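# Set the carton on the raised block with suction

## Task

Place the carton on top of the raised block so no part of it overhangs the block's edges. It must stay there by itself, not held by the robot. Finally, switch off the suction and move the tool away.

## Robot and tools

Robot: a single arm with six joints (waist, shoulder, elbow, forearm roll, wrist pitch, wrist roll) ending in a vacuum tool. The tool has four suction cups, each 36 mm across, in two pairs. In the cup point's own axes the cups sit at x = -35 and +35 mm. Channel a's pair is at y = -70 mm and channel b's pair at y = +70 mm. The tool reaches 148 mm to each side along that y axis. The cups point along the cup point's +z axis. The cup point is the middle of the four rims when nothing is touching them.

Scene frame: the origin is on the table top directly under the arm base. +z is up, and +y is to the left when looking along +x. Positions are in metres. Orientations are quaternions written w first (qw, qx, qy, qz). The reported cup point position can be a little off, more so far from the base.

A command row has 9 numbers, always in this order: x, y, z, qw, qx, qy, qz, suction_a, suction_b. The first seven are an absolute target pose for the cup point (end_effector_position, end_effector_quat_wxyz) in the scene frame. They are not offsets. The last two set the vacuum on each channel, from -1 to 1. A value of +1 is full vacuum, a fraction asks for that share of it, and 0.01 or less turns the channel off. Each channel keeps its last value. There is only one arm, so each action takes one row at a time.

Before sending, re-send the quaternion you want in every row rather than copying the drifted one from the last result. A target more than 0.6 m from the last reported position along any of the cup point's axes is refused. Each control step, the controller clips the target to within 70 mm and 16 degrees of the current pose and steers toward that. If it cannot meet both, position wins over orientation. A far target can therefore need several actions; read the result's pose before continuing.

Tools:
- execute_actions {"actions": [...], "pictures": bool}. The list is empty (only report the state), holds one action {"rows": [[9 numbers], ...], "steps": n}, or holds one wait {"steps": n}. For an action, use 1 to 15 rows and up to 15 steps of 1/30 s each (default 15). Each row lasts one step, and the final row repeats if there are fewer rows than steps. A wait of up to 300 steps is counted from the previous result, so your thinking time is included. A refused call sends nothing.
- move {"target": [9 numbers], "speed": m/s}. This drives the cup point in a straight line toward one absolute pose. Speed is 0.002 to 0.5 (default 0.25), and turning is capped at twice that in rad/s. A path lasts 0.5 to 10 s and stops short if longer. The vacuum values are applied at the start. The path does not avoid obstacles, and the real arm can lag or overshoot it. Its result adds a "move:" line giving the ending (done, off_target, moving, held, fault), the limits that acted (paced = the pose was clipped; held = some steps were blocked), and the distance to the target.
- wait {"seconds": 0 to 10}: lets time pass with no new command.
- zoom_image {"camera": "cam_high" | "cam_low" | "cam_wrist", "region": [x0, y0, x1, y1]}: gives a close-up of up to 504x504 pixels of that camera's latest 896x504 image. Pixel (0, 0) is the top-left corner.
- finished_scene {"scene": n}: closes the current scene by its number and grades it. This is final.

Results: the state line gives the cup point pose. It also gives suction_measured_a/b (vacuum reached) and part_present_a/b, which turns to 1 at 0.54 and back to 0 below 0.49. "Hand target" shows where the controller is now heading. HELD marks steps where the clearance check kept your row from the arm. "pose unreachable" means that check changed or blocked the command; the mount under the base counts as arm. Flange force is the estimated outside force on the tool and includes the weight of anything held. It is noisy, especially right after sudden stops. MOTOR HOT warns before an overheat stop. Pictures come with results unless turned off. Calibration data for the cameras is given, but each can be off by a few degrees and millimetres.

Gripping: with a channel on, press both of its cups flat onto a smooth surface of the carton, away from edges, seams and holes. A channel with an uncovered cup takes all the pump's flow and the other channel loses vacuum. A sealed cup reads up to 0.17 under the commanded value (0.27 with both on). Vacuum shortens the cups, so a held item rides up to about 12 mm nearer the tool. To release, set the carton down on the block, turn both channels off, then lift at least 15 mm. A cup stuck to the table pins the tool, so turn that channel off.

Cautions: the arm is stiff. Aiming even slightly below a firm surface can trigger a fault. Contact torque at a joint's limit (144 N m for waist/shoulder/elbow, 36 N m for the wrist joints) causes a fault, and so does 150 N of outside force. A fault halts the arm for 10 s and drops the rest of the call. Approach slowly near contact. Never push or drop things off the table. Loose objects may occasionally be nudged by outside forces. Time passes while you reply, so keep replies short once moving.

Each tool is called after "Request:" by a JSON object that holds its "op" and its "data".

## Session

Request:
{"op": "execute_actions", "data": {"actions": []}}

Scene clock: 0.00 s of 5300.00 s.
end_effector_position=(+0.4985, -0.0095, +0.3531) suction_measured_a=0.00 part_present_a=0 suction_measured_b=0.00 part_present_b=0 end_effector_quat_wxyz=(+0.007, +0.715, +0.699, -0.002)
Joint positions: [ 0.263  0.128  0.194  0.003 -1.634 -1.833]
Joint velocities: [-0.    -0.001  0.001  0.    -0.     0.   ]
Flange force (N, the push that the arm receives, along the end effector's own x y z axes): no reading
Hand target: +0.499, -0.009, +0.353; +0.007, +0.715, +0.699, -0.002
camera_calibration (this result's frames):
cam_wrist: T_world_to_cam=[[-0.999729, 0.00149305, -0.0232242, 0.511386], [-0.0122043, 0.816072, 0.577821, -0.139452], [0.0198153, 0.577948, -0.815833, 0.41796], [0, 0, 0, 1]] pos_world=[0.501264, -0.12852, 0.433441]

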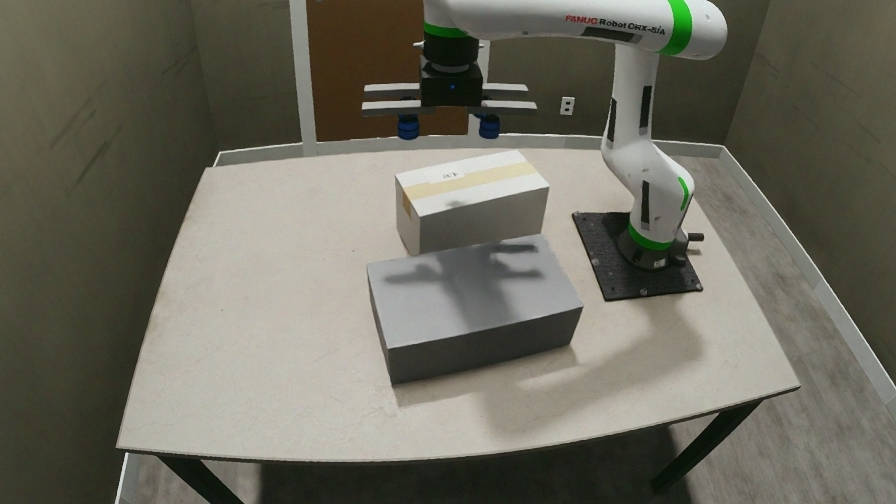

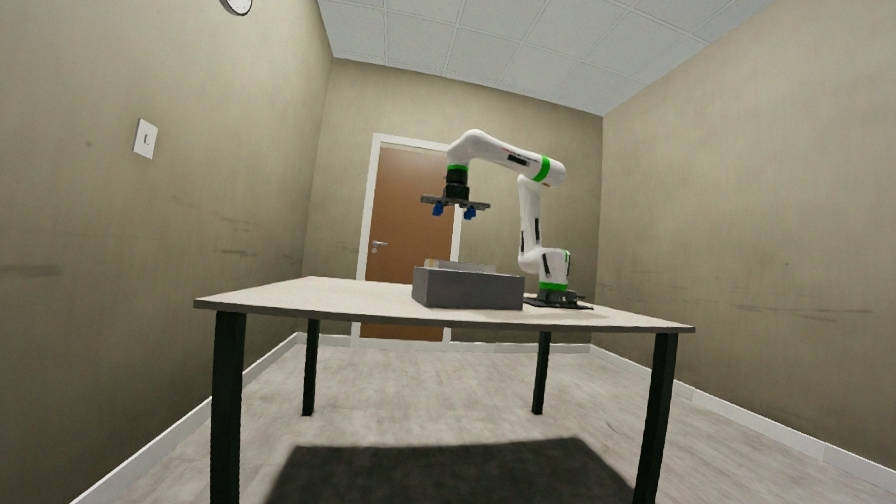

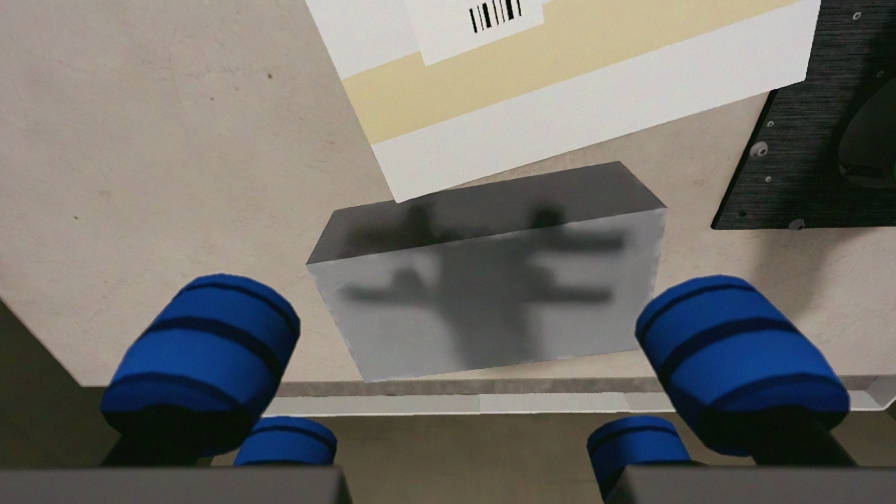

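Request:
{"op": "move", "data": {"target": [0.433,-0.103,0.175,0,0.588,0.809,0,0,0], "speed": 0.3}}

Scene clock: 5.97 s of 5300.00 s.
end_effector_position=(+0.4339, -0.1028, +0.1748) suction_measured_a=0.00 part_present_a=0 suction_measured_b=0.00 part_present_b=0 end_effector_quat_wxyz=(-0.000, +0.587, +0.809, -0.000)
Joint positions: [ 0.077  0.066 -0.294 -0.011 -1.213 -1.304]
Joint velocities: [-0.     0.     0.    -0.     0.001  0.001]
Flange force (N, the push that the arm receives, along the end effector's own x y z axes): [-2.0 -6.3 0.3]
Hand target: +0.434, -0.103, +0.175; -0.000, +0.587, +0.809, -0.000
Off the commanded pose: 0.001 m, 0 deg.
After step 90, 1.83 s passed at rest.
move: done
camera_calibration (this result's frames):
cam_wrist: T_world_to_cam=[[-0.943753, -0.330215, -0.0169631, 0.383314], [-0.276471, 0.759933, 0.588273, 0.145994], [-0.181366, 0.559874, -0.808485, 0.411886], [0, 0, 0, 1]] pos_world=[0.476819, -0.214974, 0.253622]

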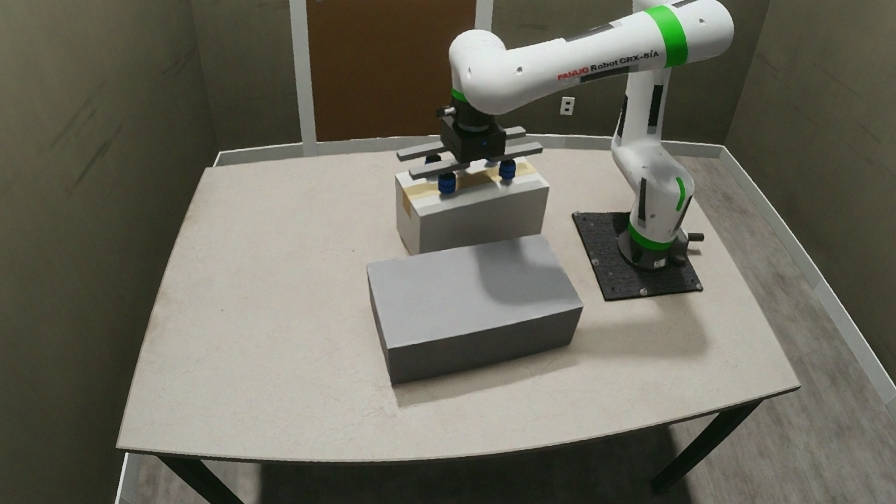

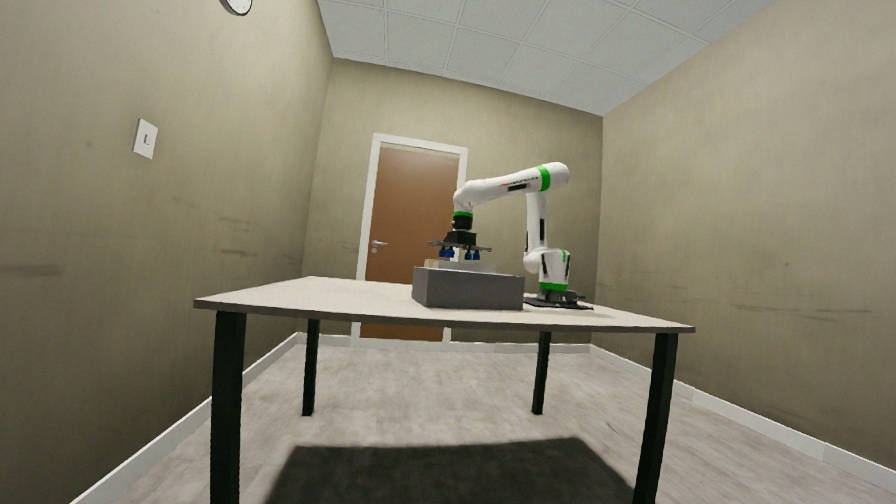

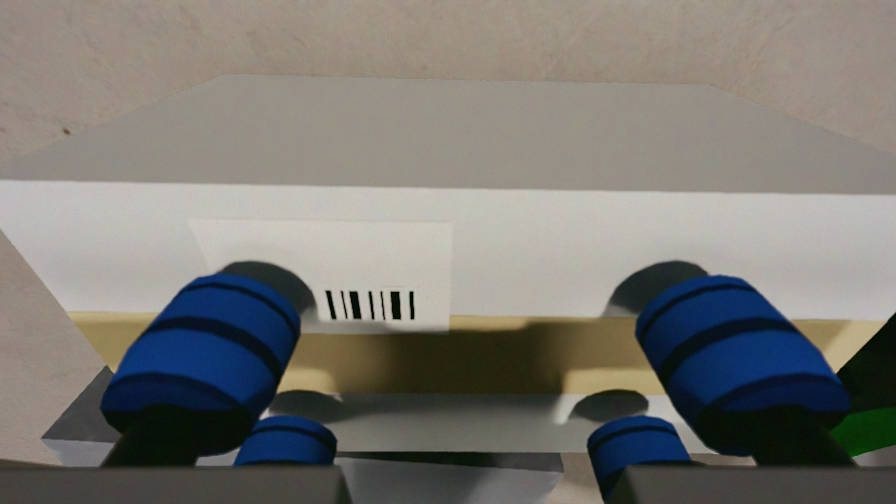

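Request:
{"op": "move", "data": {"target": [0.428,-0.098,0.150,0,0.588,0.809,0,1,1], "speed": 0.04}}

Scene clock: 8.40 s of 5300.00 s.
end_effector_position=(+0.4280, -0.0979, +0.1498) suction_measured_a=0.43 part_present_a=0 suction_measured_b=0.43 part_present_b=0 end_effector_quat_wxyz=(-0.000, +0.588, +0.809, +0.000)
Joint positions: [ 0.089  0.074 -0.349 -0.012 -1.151 -1.317]
Joint velocities: [ 0.001  0.001 -0.001  0.     0.002  0.   ]
Flange force (N, the push that the arm receives, along the end effector's own x y z axes): [-1.5 -6.2 18.4]
Hand target: +0.428, -0.098, +0.150; -0.000, +0.588, +0.809, +0.000
Off the commanded pose: 0.000 m, 0 deg.
move: done
camera_calibration (this result's frames):
cam_wrist: T_world_to_cam=[[-0.944195, -0.328938, -0.0171778, 0.379277], [-0.275447, 0.759904, 0.588791, 0.154843], [-0.180622, 0.560665, -0.808103, 0.387522], [0, 0, 0, 1]] pos_world=[0.470757, -0.210177, 0.228502]

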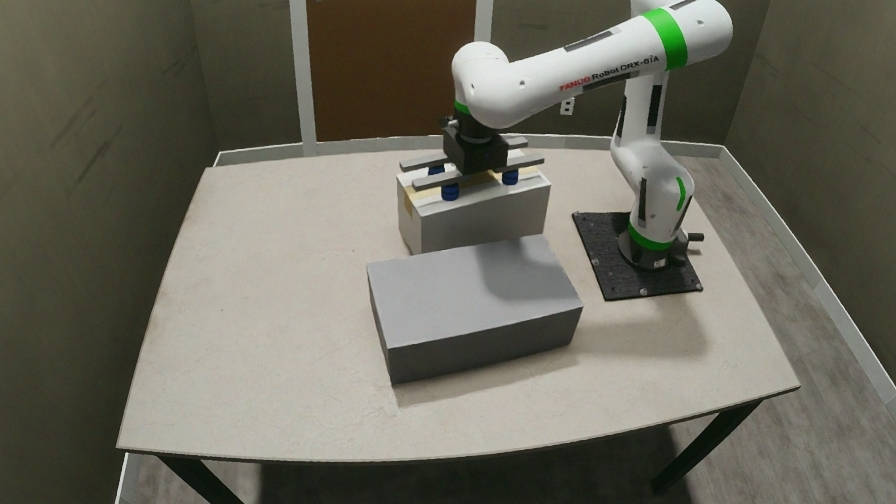

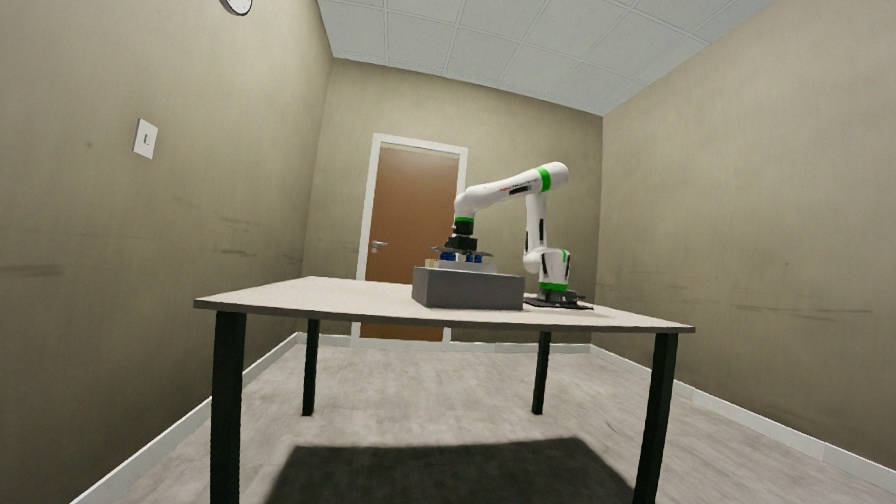

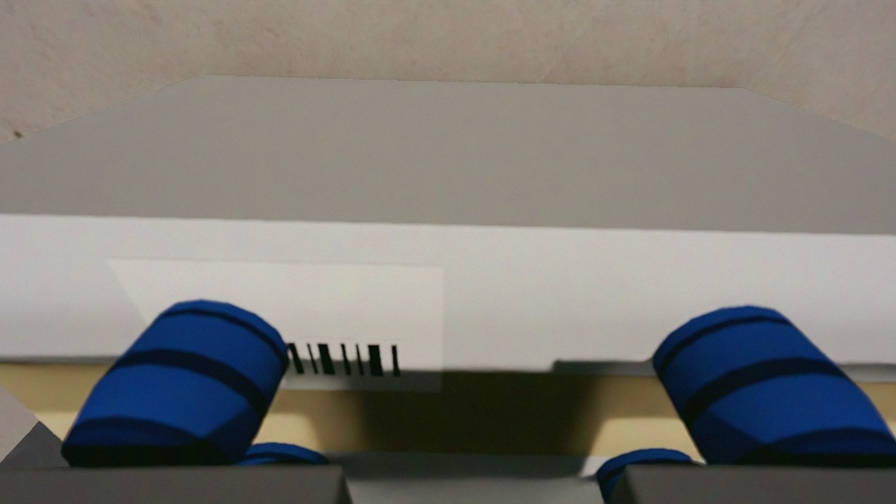

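Request:
{"op": "move", "data": {"target": [0.428,-0.098,0.30,0,0.588,0.809,0,1,1], "speed": 0.2}}

Request:
{"op": "move", "data": {"target": [0.466,0.174,0.295,0,0.633,0.774,0,1,1], "speed": 0.3}}

Request:
{"op": "zoom_image", "data": {"camera": "cam_low", "region": [400,200,540,320]}}

Scene clock: 12.40 s of 5300.00 s.
end_effector_position=(+0.4271, -0.0982, +0.3001) suction_measured_a=0.89 part_present_a=1 suction_measured_b=0.89 part_present_b=1 end_effector_quat_wxyz=(+0.000, +0.588, +0.809, -0.000)
Joint positions: [ 0.085 -0.018 -0.081 -0.01  -1.51  -1.319]
Joint velocities: [ 0.001 -0.001 -0.001 -0.002  0.001  0.   ]
Flange force (N, the push that the arm receives, along the end effector's own x y z axes): [-1.5 -7.3 21.3]
Hand target: +0.427, -0.098, +0.300; +0.000, +0.588, +0.809, -0.000
Off the commanded pose: 0.001 m, 0 deg.
move: done
camera_calibration (this result's frames):
cam_wrist: T_world_to_cam=[[-0.944636, -0.327666, -0.0172464, 0.381246], [-0.274624, 0.760768, 0.58806, 0.0662578], [-0.179566, 0.560239, -0.808633, 0.508662], [0, 0, 0, 1]] pos_world=[0.469674, -0.210458, 0.378932]

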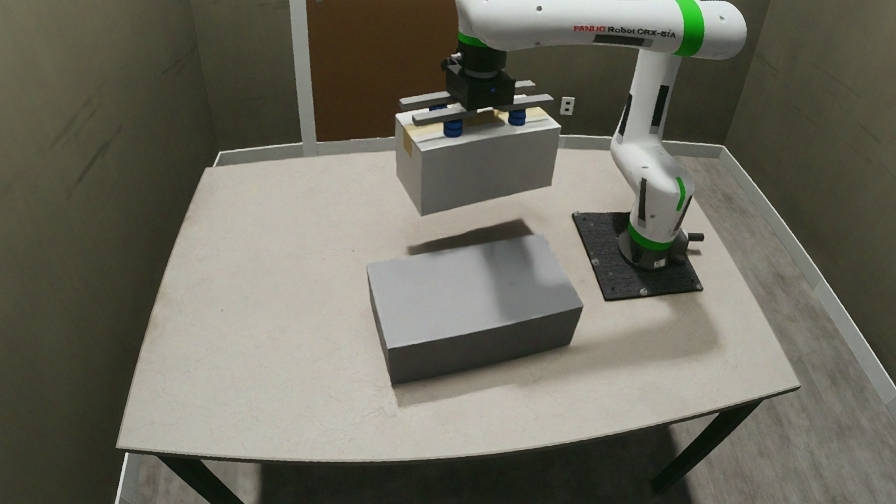

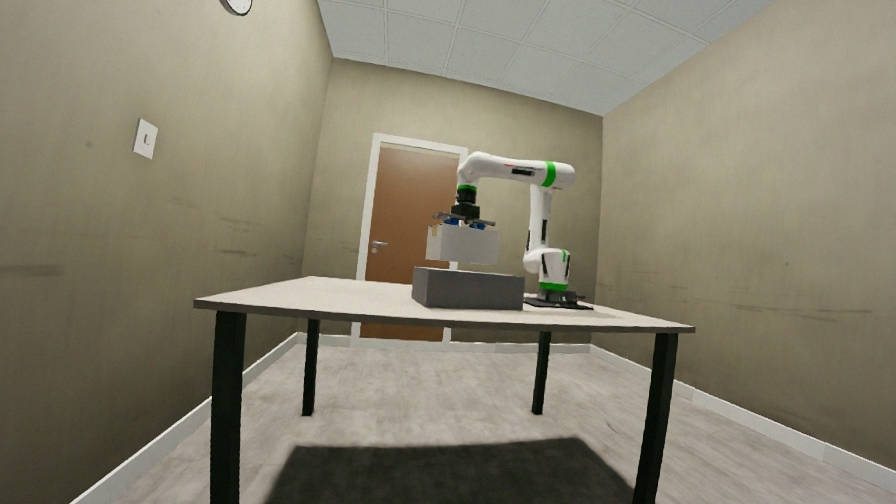

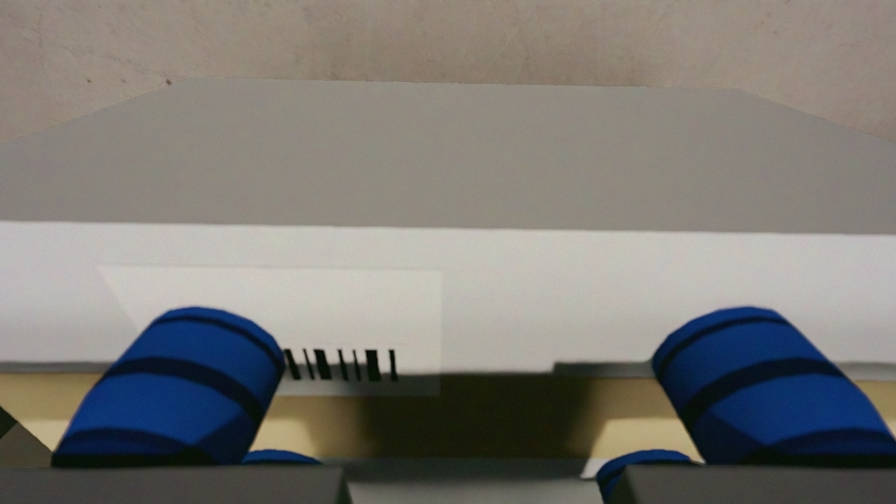

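Scene clock: 13.77 s of 5300.00 s.
end_effector_position=(+0.4665, +0.1739, +0.2952) suction_measured_a=0.89 part_present_a=1 suction_measured_b=0.89 part_present_b=1 end_effector_quat_wxyz=(+0.000, +0.633, +0.774, +0.001)
Joint positions: [ 0.633  0.123  0.062 -0.011 -1.504 -1.979]
Joint velocities: [ 0.     0.001 -0.     0.     0.001 -0.001]
Flange force (N, the push that the arm receives, along the end effector's own x y z axes): [-3.9 -5.1 20.7]
Hand target: +0.466, +0.174, +0.295; -0.000, +0.633, +0.774, +0.001
Off the commanded pose: 0.001 m, 0 deg.
move: done
camera_calibration (this result's frames):
cam_wrist: T_world_to_cam=[[-0.975474, -0.219281, -0.0191295, 0.503636], [-0.188165, 0.785642, 0.589373, -0.172104], [-0.114209, 0.578517, -0.807635, 0.32537], [0, 0, 0, 1]] pos_world=[0.49606, 0.0574176, 0.373848]

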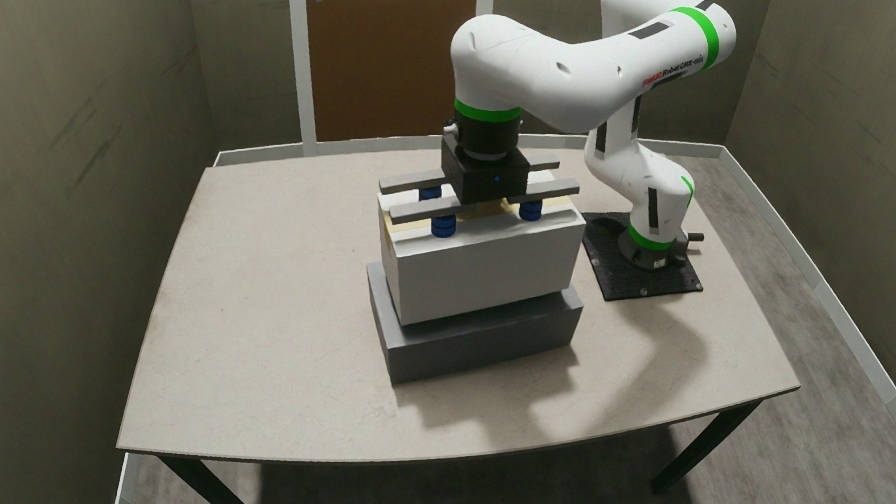

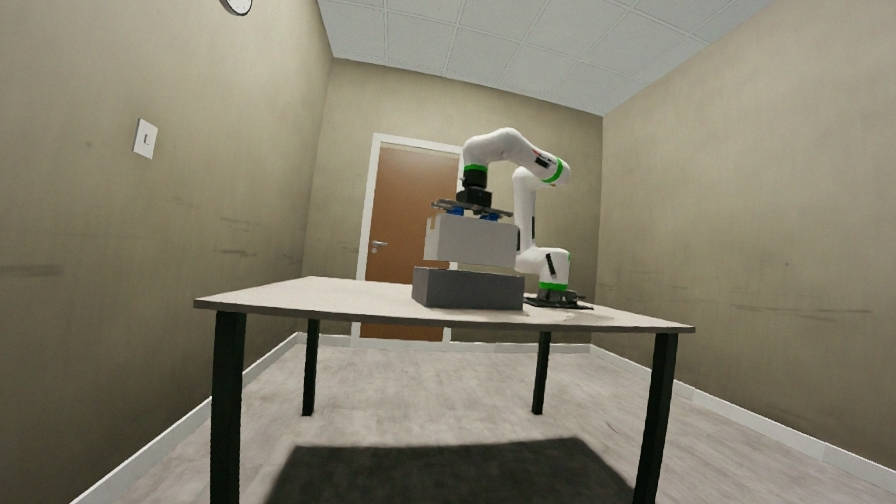

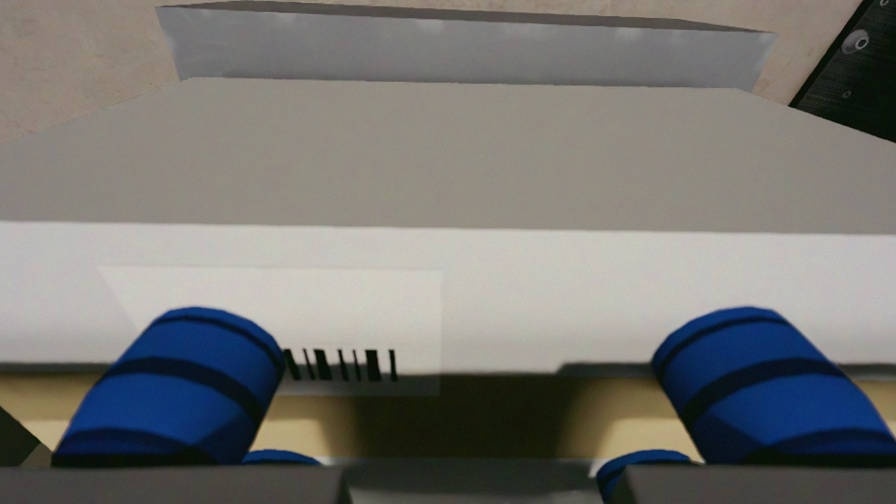

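Region (400, 200, 540, 320) of cam_low's 896x504 image, scaled by 3.600, with more detail than that image has; it fills the top 432 rows of this view, and the rest is white.

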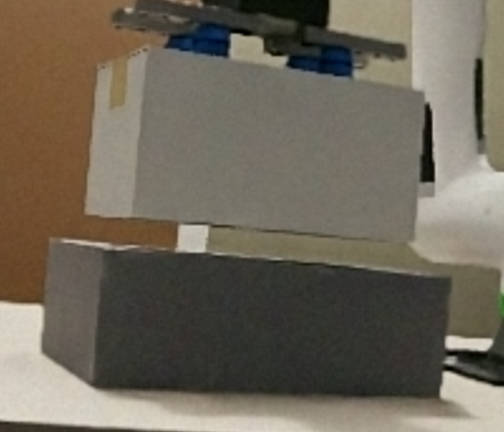

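Request:
{"op": "move", "data": {"target": [0.465,0.172,0.268,0,0.639,0.769,0,1,1], "speed": 0.04}}

Request:
{"op": "zoom_image", "data": {"camera": "cam_low", "region": [400,200,540,320]}}

Scene clock: 16.33 s of 5300.00 s.
end_effector_position=(+0.4651, +0.1721, +0.2680) suction_measured_a=0.89 part_present_a=1 suction_measured_b=0.89 part_present_b=1 end_effector_quat_wxyz=(+0.000, +0.639, +0.769, -0.000)
Joint positions: [ 0.632  0.126  0.002 -0.01  -1.443 -1.994]
Joint velocities: [-0.002  0.001 -0.001 -0.    -0.001  0.   ]
Flange force (N, the push that the arm receives, along the end effector's own x y z axes): [-5.2 -5.4 19.3]
Hand target: +0.465, +0.172, +0.268; -0.000, +0.639, +0.769, +0.000
Off the commanded pose: 0.000 m, 0 deg.
move: done
camera_calibration (this result's frames):
cam_wrist: T_world_to_cam=[[-0.978765, -0.204243, -0.017433, 0.499864], [-0.175204, 0.789382, 0.58837, -0.161273], [-0.106409, 0.57893, -0.808404, 0.300801], [0, 0, 0, 1]] pos_world=[0.493002, 0.0552569, 0.346771]

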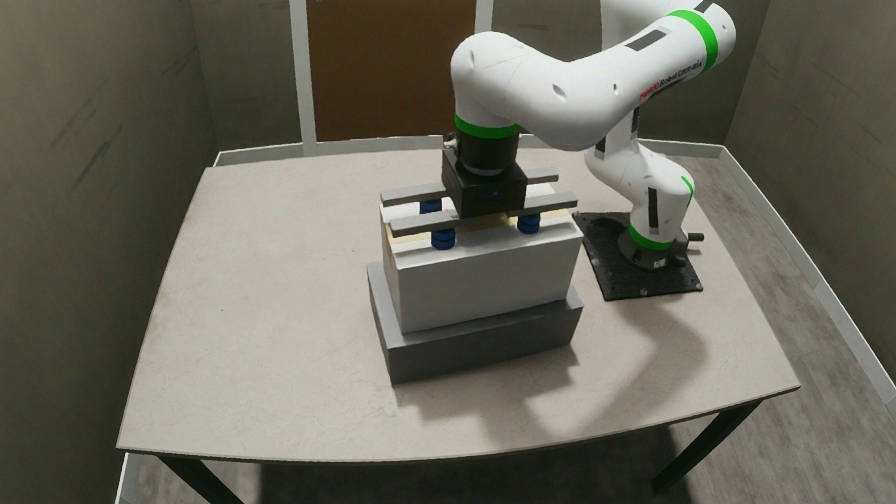

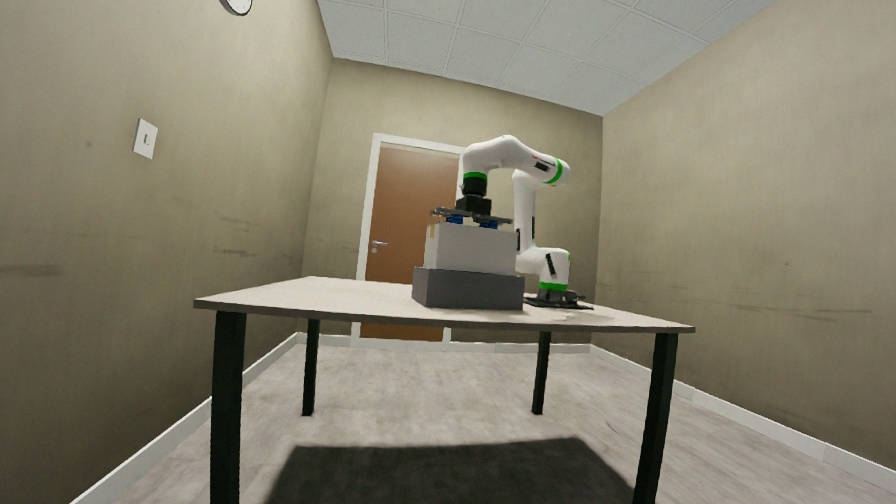

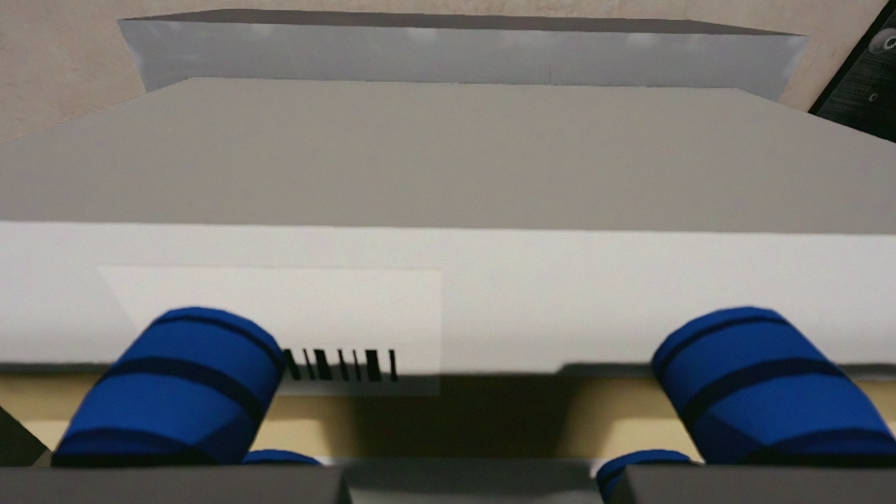

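Region (400, 200, 540, 320) of cam_low's 896x504 image, scaled by 3.600, with more detail than that image has; it fills the top 432 rows of this view, and the rest is white.

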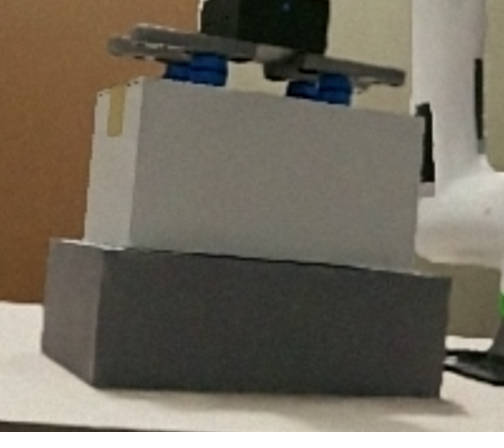

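Request:
{"op": "execute_actions", "data": {"actions": [{"rows":[[0.465,0.172,0.2657,0,0.639,0.769,0,1,1]],"steps":12}], "pictures": false}}

Scene clock: 17.77 s of 5300.00 s.
end_effector_position=(+0.4651, +0.1720, +0.2658) suction_measured_a=0.89 part_present_a=1 suction_measured_b=0.89 part_present_b=1 end_effector_quat_wxyz=(+0.000, +0.639, +0.769, +0.000)
Joint positions: [ 0.632  0.126 -0.003 -0.01  -1.438 -1.994]
Joint velocities: [ 0.001  0.    -0.001 -0.     0.    -0.   ]
Flange force (N, the push that the arm receives, along the end effector's own x y z axes): [-1.9 -8.0 -18.2]
Hand target: +0.465, +0.172, +0.266; -0.000, +0.639, +0.769, +0.000
Off the commanded pose: 0.000 m, 0 deg.
Steps of this call (steps 1 to 31: nothing new was sent; steps 32 to 43: all 12 steps of this action). Readings (end_effector_position | what the end effector reports):
32: (+0.4651, +0.1721, +0.2679) | suction_measured_a=0.89 part_present_a=1 suction_measured_b=0.89 part_present_b=1
33: (+0.4651, +0.1721, +0.2671) | suction_measured_a=0.89 part_present_a=1 suction_measured_b=0.89 part_present_b=1
35: (+0.4651, +0.1720, +0.2661) | suction_measured_a=0.89 part_present_a=1 suction_measured_b=0.89 part_present_b=1
39: (+0.4651, +0.1720, +0.2659) | suction_measured_a=0.89 part_present_a=1 suction_measured_b=0.89 part_present_b=1
43: the state above

Request:
{"op": "execute_actions", "data": {"actions": [{"rows":[[0.465,0.172,0.2662,0,0.639,0.769,0,0,0]],"steps":5}], "pictures": false}}

Request:
{"op": "move", "data": {"target": [0.465,0.172,0.38,0,0.639,0.769,0,0,0]}}

Scene clock: 19.67 s of 5300.00 s.
end_effector_position=(+0.4649, +0.1719, +0.2661) suction_measured_a=0.00 part_present_a=0 suction_measured_b=0.00 part_present_b=0 end_effector_quat_wxyz=(-0.000, +0.639, +0.769, -0.000)
Joint positions: [ 0.632  0.126 -0.002 -0.01  -1.439 -1.994]
Joint velocities: [-0.001 -0.004  0.007 -0.     0.002  0.   ]
Flange force (N, the push that the arm receives, along the end effector's own x y z axes): [-3.4 0.5 -58.0]
Hand target: +0.465, +0.172, +0.266; +0.000, +0.639, +0.769, +0.000
Off the commanded pose: 0.000 m, 0 deg.
Steps of this call (steps 1 to 52: nothing new was sent; steps 53 to 57: all 5 steps of this action). Readings (end_effector_position | what the end effector reports):
53: (+0.4650, +0.1720, +0.2657) | suction_measured_a=0.76 part_present_a=1 suction_measured_b=0.76 part_present_b=1
54: (+0.4649, +0.1719, +0.2657) | suction_measured_a=0.44 part_present_a=0 suction_measured_b=0.44 part_present_b=0
56: (+0.4648, +0.1719, +0.2659) | suction_measured_a=0.04 part_present_a=0 suction_measured_b=0.03 part_present_b=0
57: the state above

Scene clock: 20.77 s of 5300.00 s.
end_effector_position=(+0.4645, +0.1716, +0.3800) suction_measured_a=0.00 part_present_a=0 suction_measured_b=0.00 part_present_b=0 end_effector_quat_wxyz=(+0.000, +0.639, +0.769, -0.000)
Joint positions: [ 0.63   0.125  0.261 -0.01  -1.704 -1.995]
Joint velocities: [ 0.    -0.001  0.001 -0.001 -0.001 -0.   ]
Flange force (N, the push that the arm receives, along the end effector's own x y z axes): [-5.1 -4.3 2.1]
Hand target: +0.464, +0.172, +0.380; +0.000, +0.639, +0.769, -0.000
Off the commanded pose: 0.001 m, 0 deg.
move: done
camera_calibration (this result's frames):
cam_wrist: T_world_to_cam=[[-0.978996, -0.203133, -0.0174067, 0.500943], [-0.1743, 0.789623, 0.588315, -0.227339], [-0.105761, 0.578992, -0.808444, 0.391248], [0, 0, 0, 1]] pos_world=[0.492175, 0.0547406, 0.458769]

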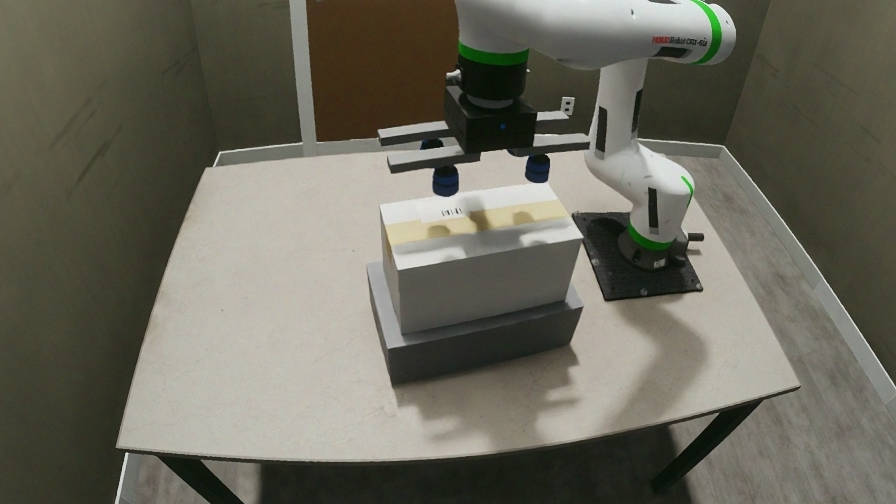

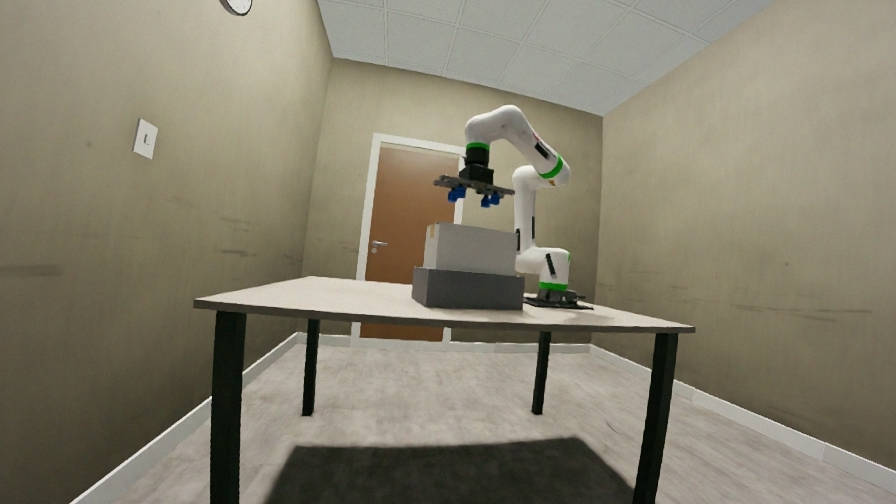

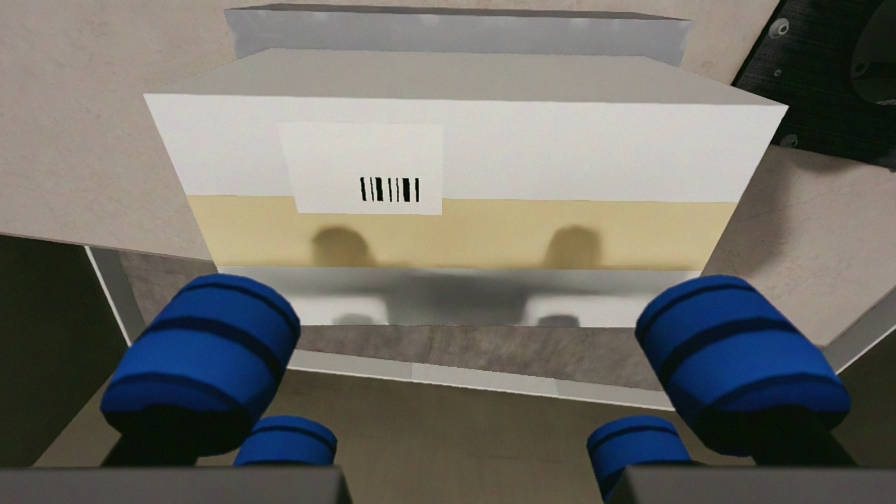

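Request:
{"op": "finished_scene", "data": {"scene": 2}}

The scene is finished: the task was done.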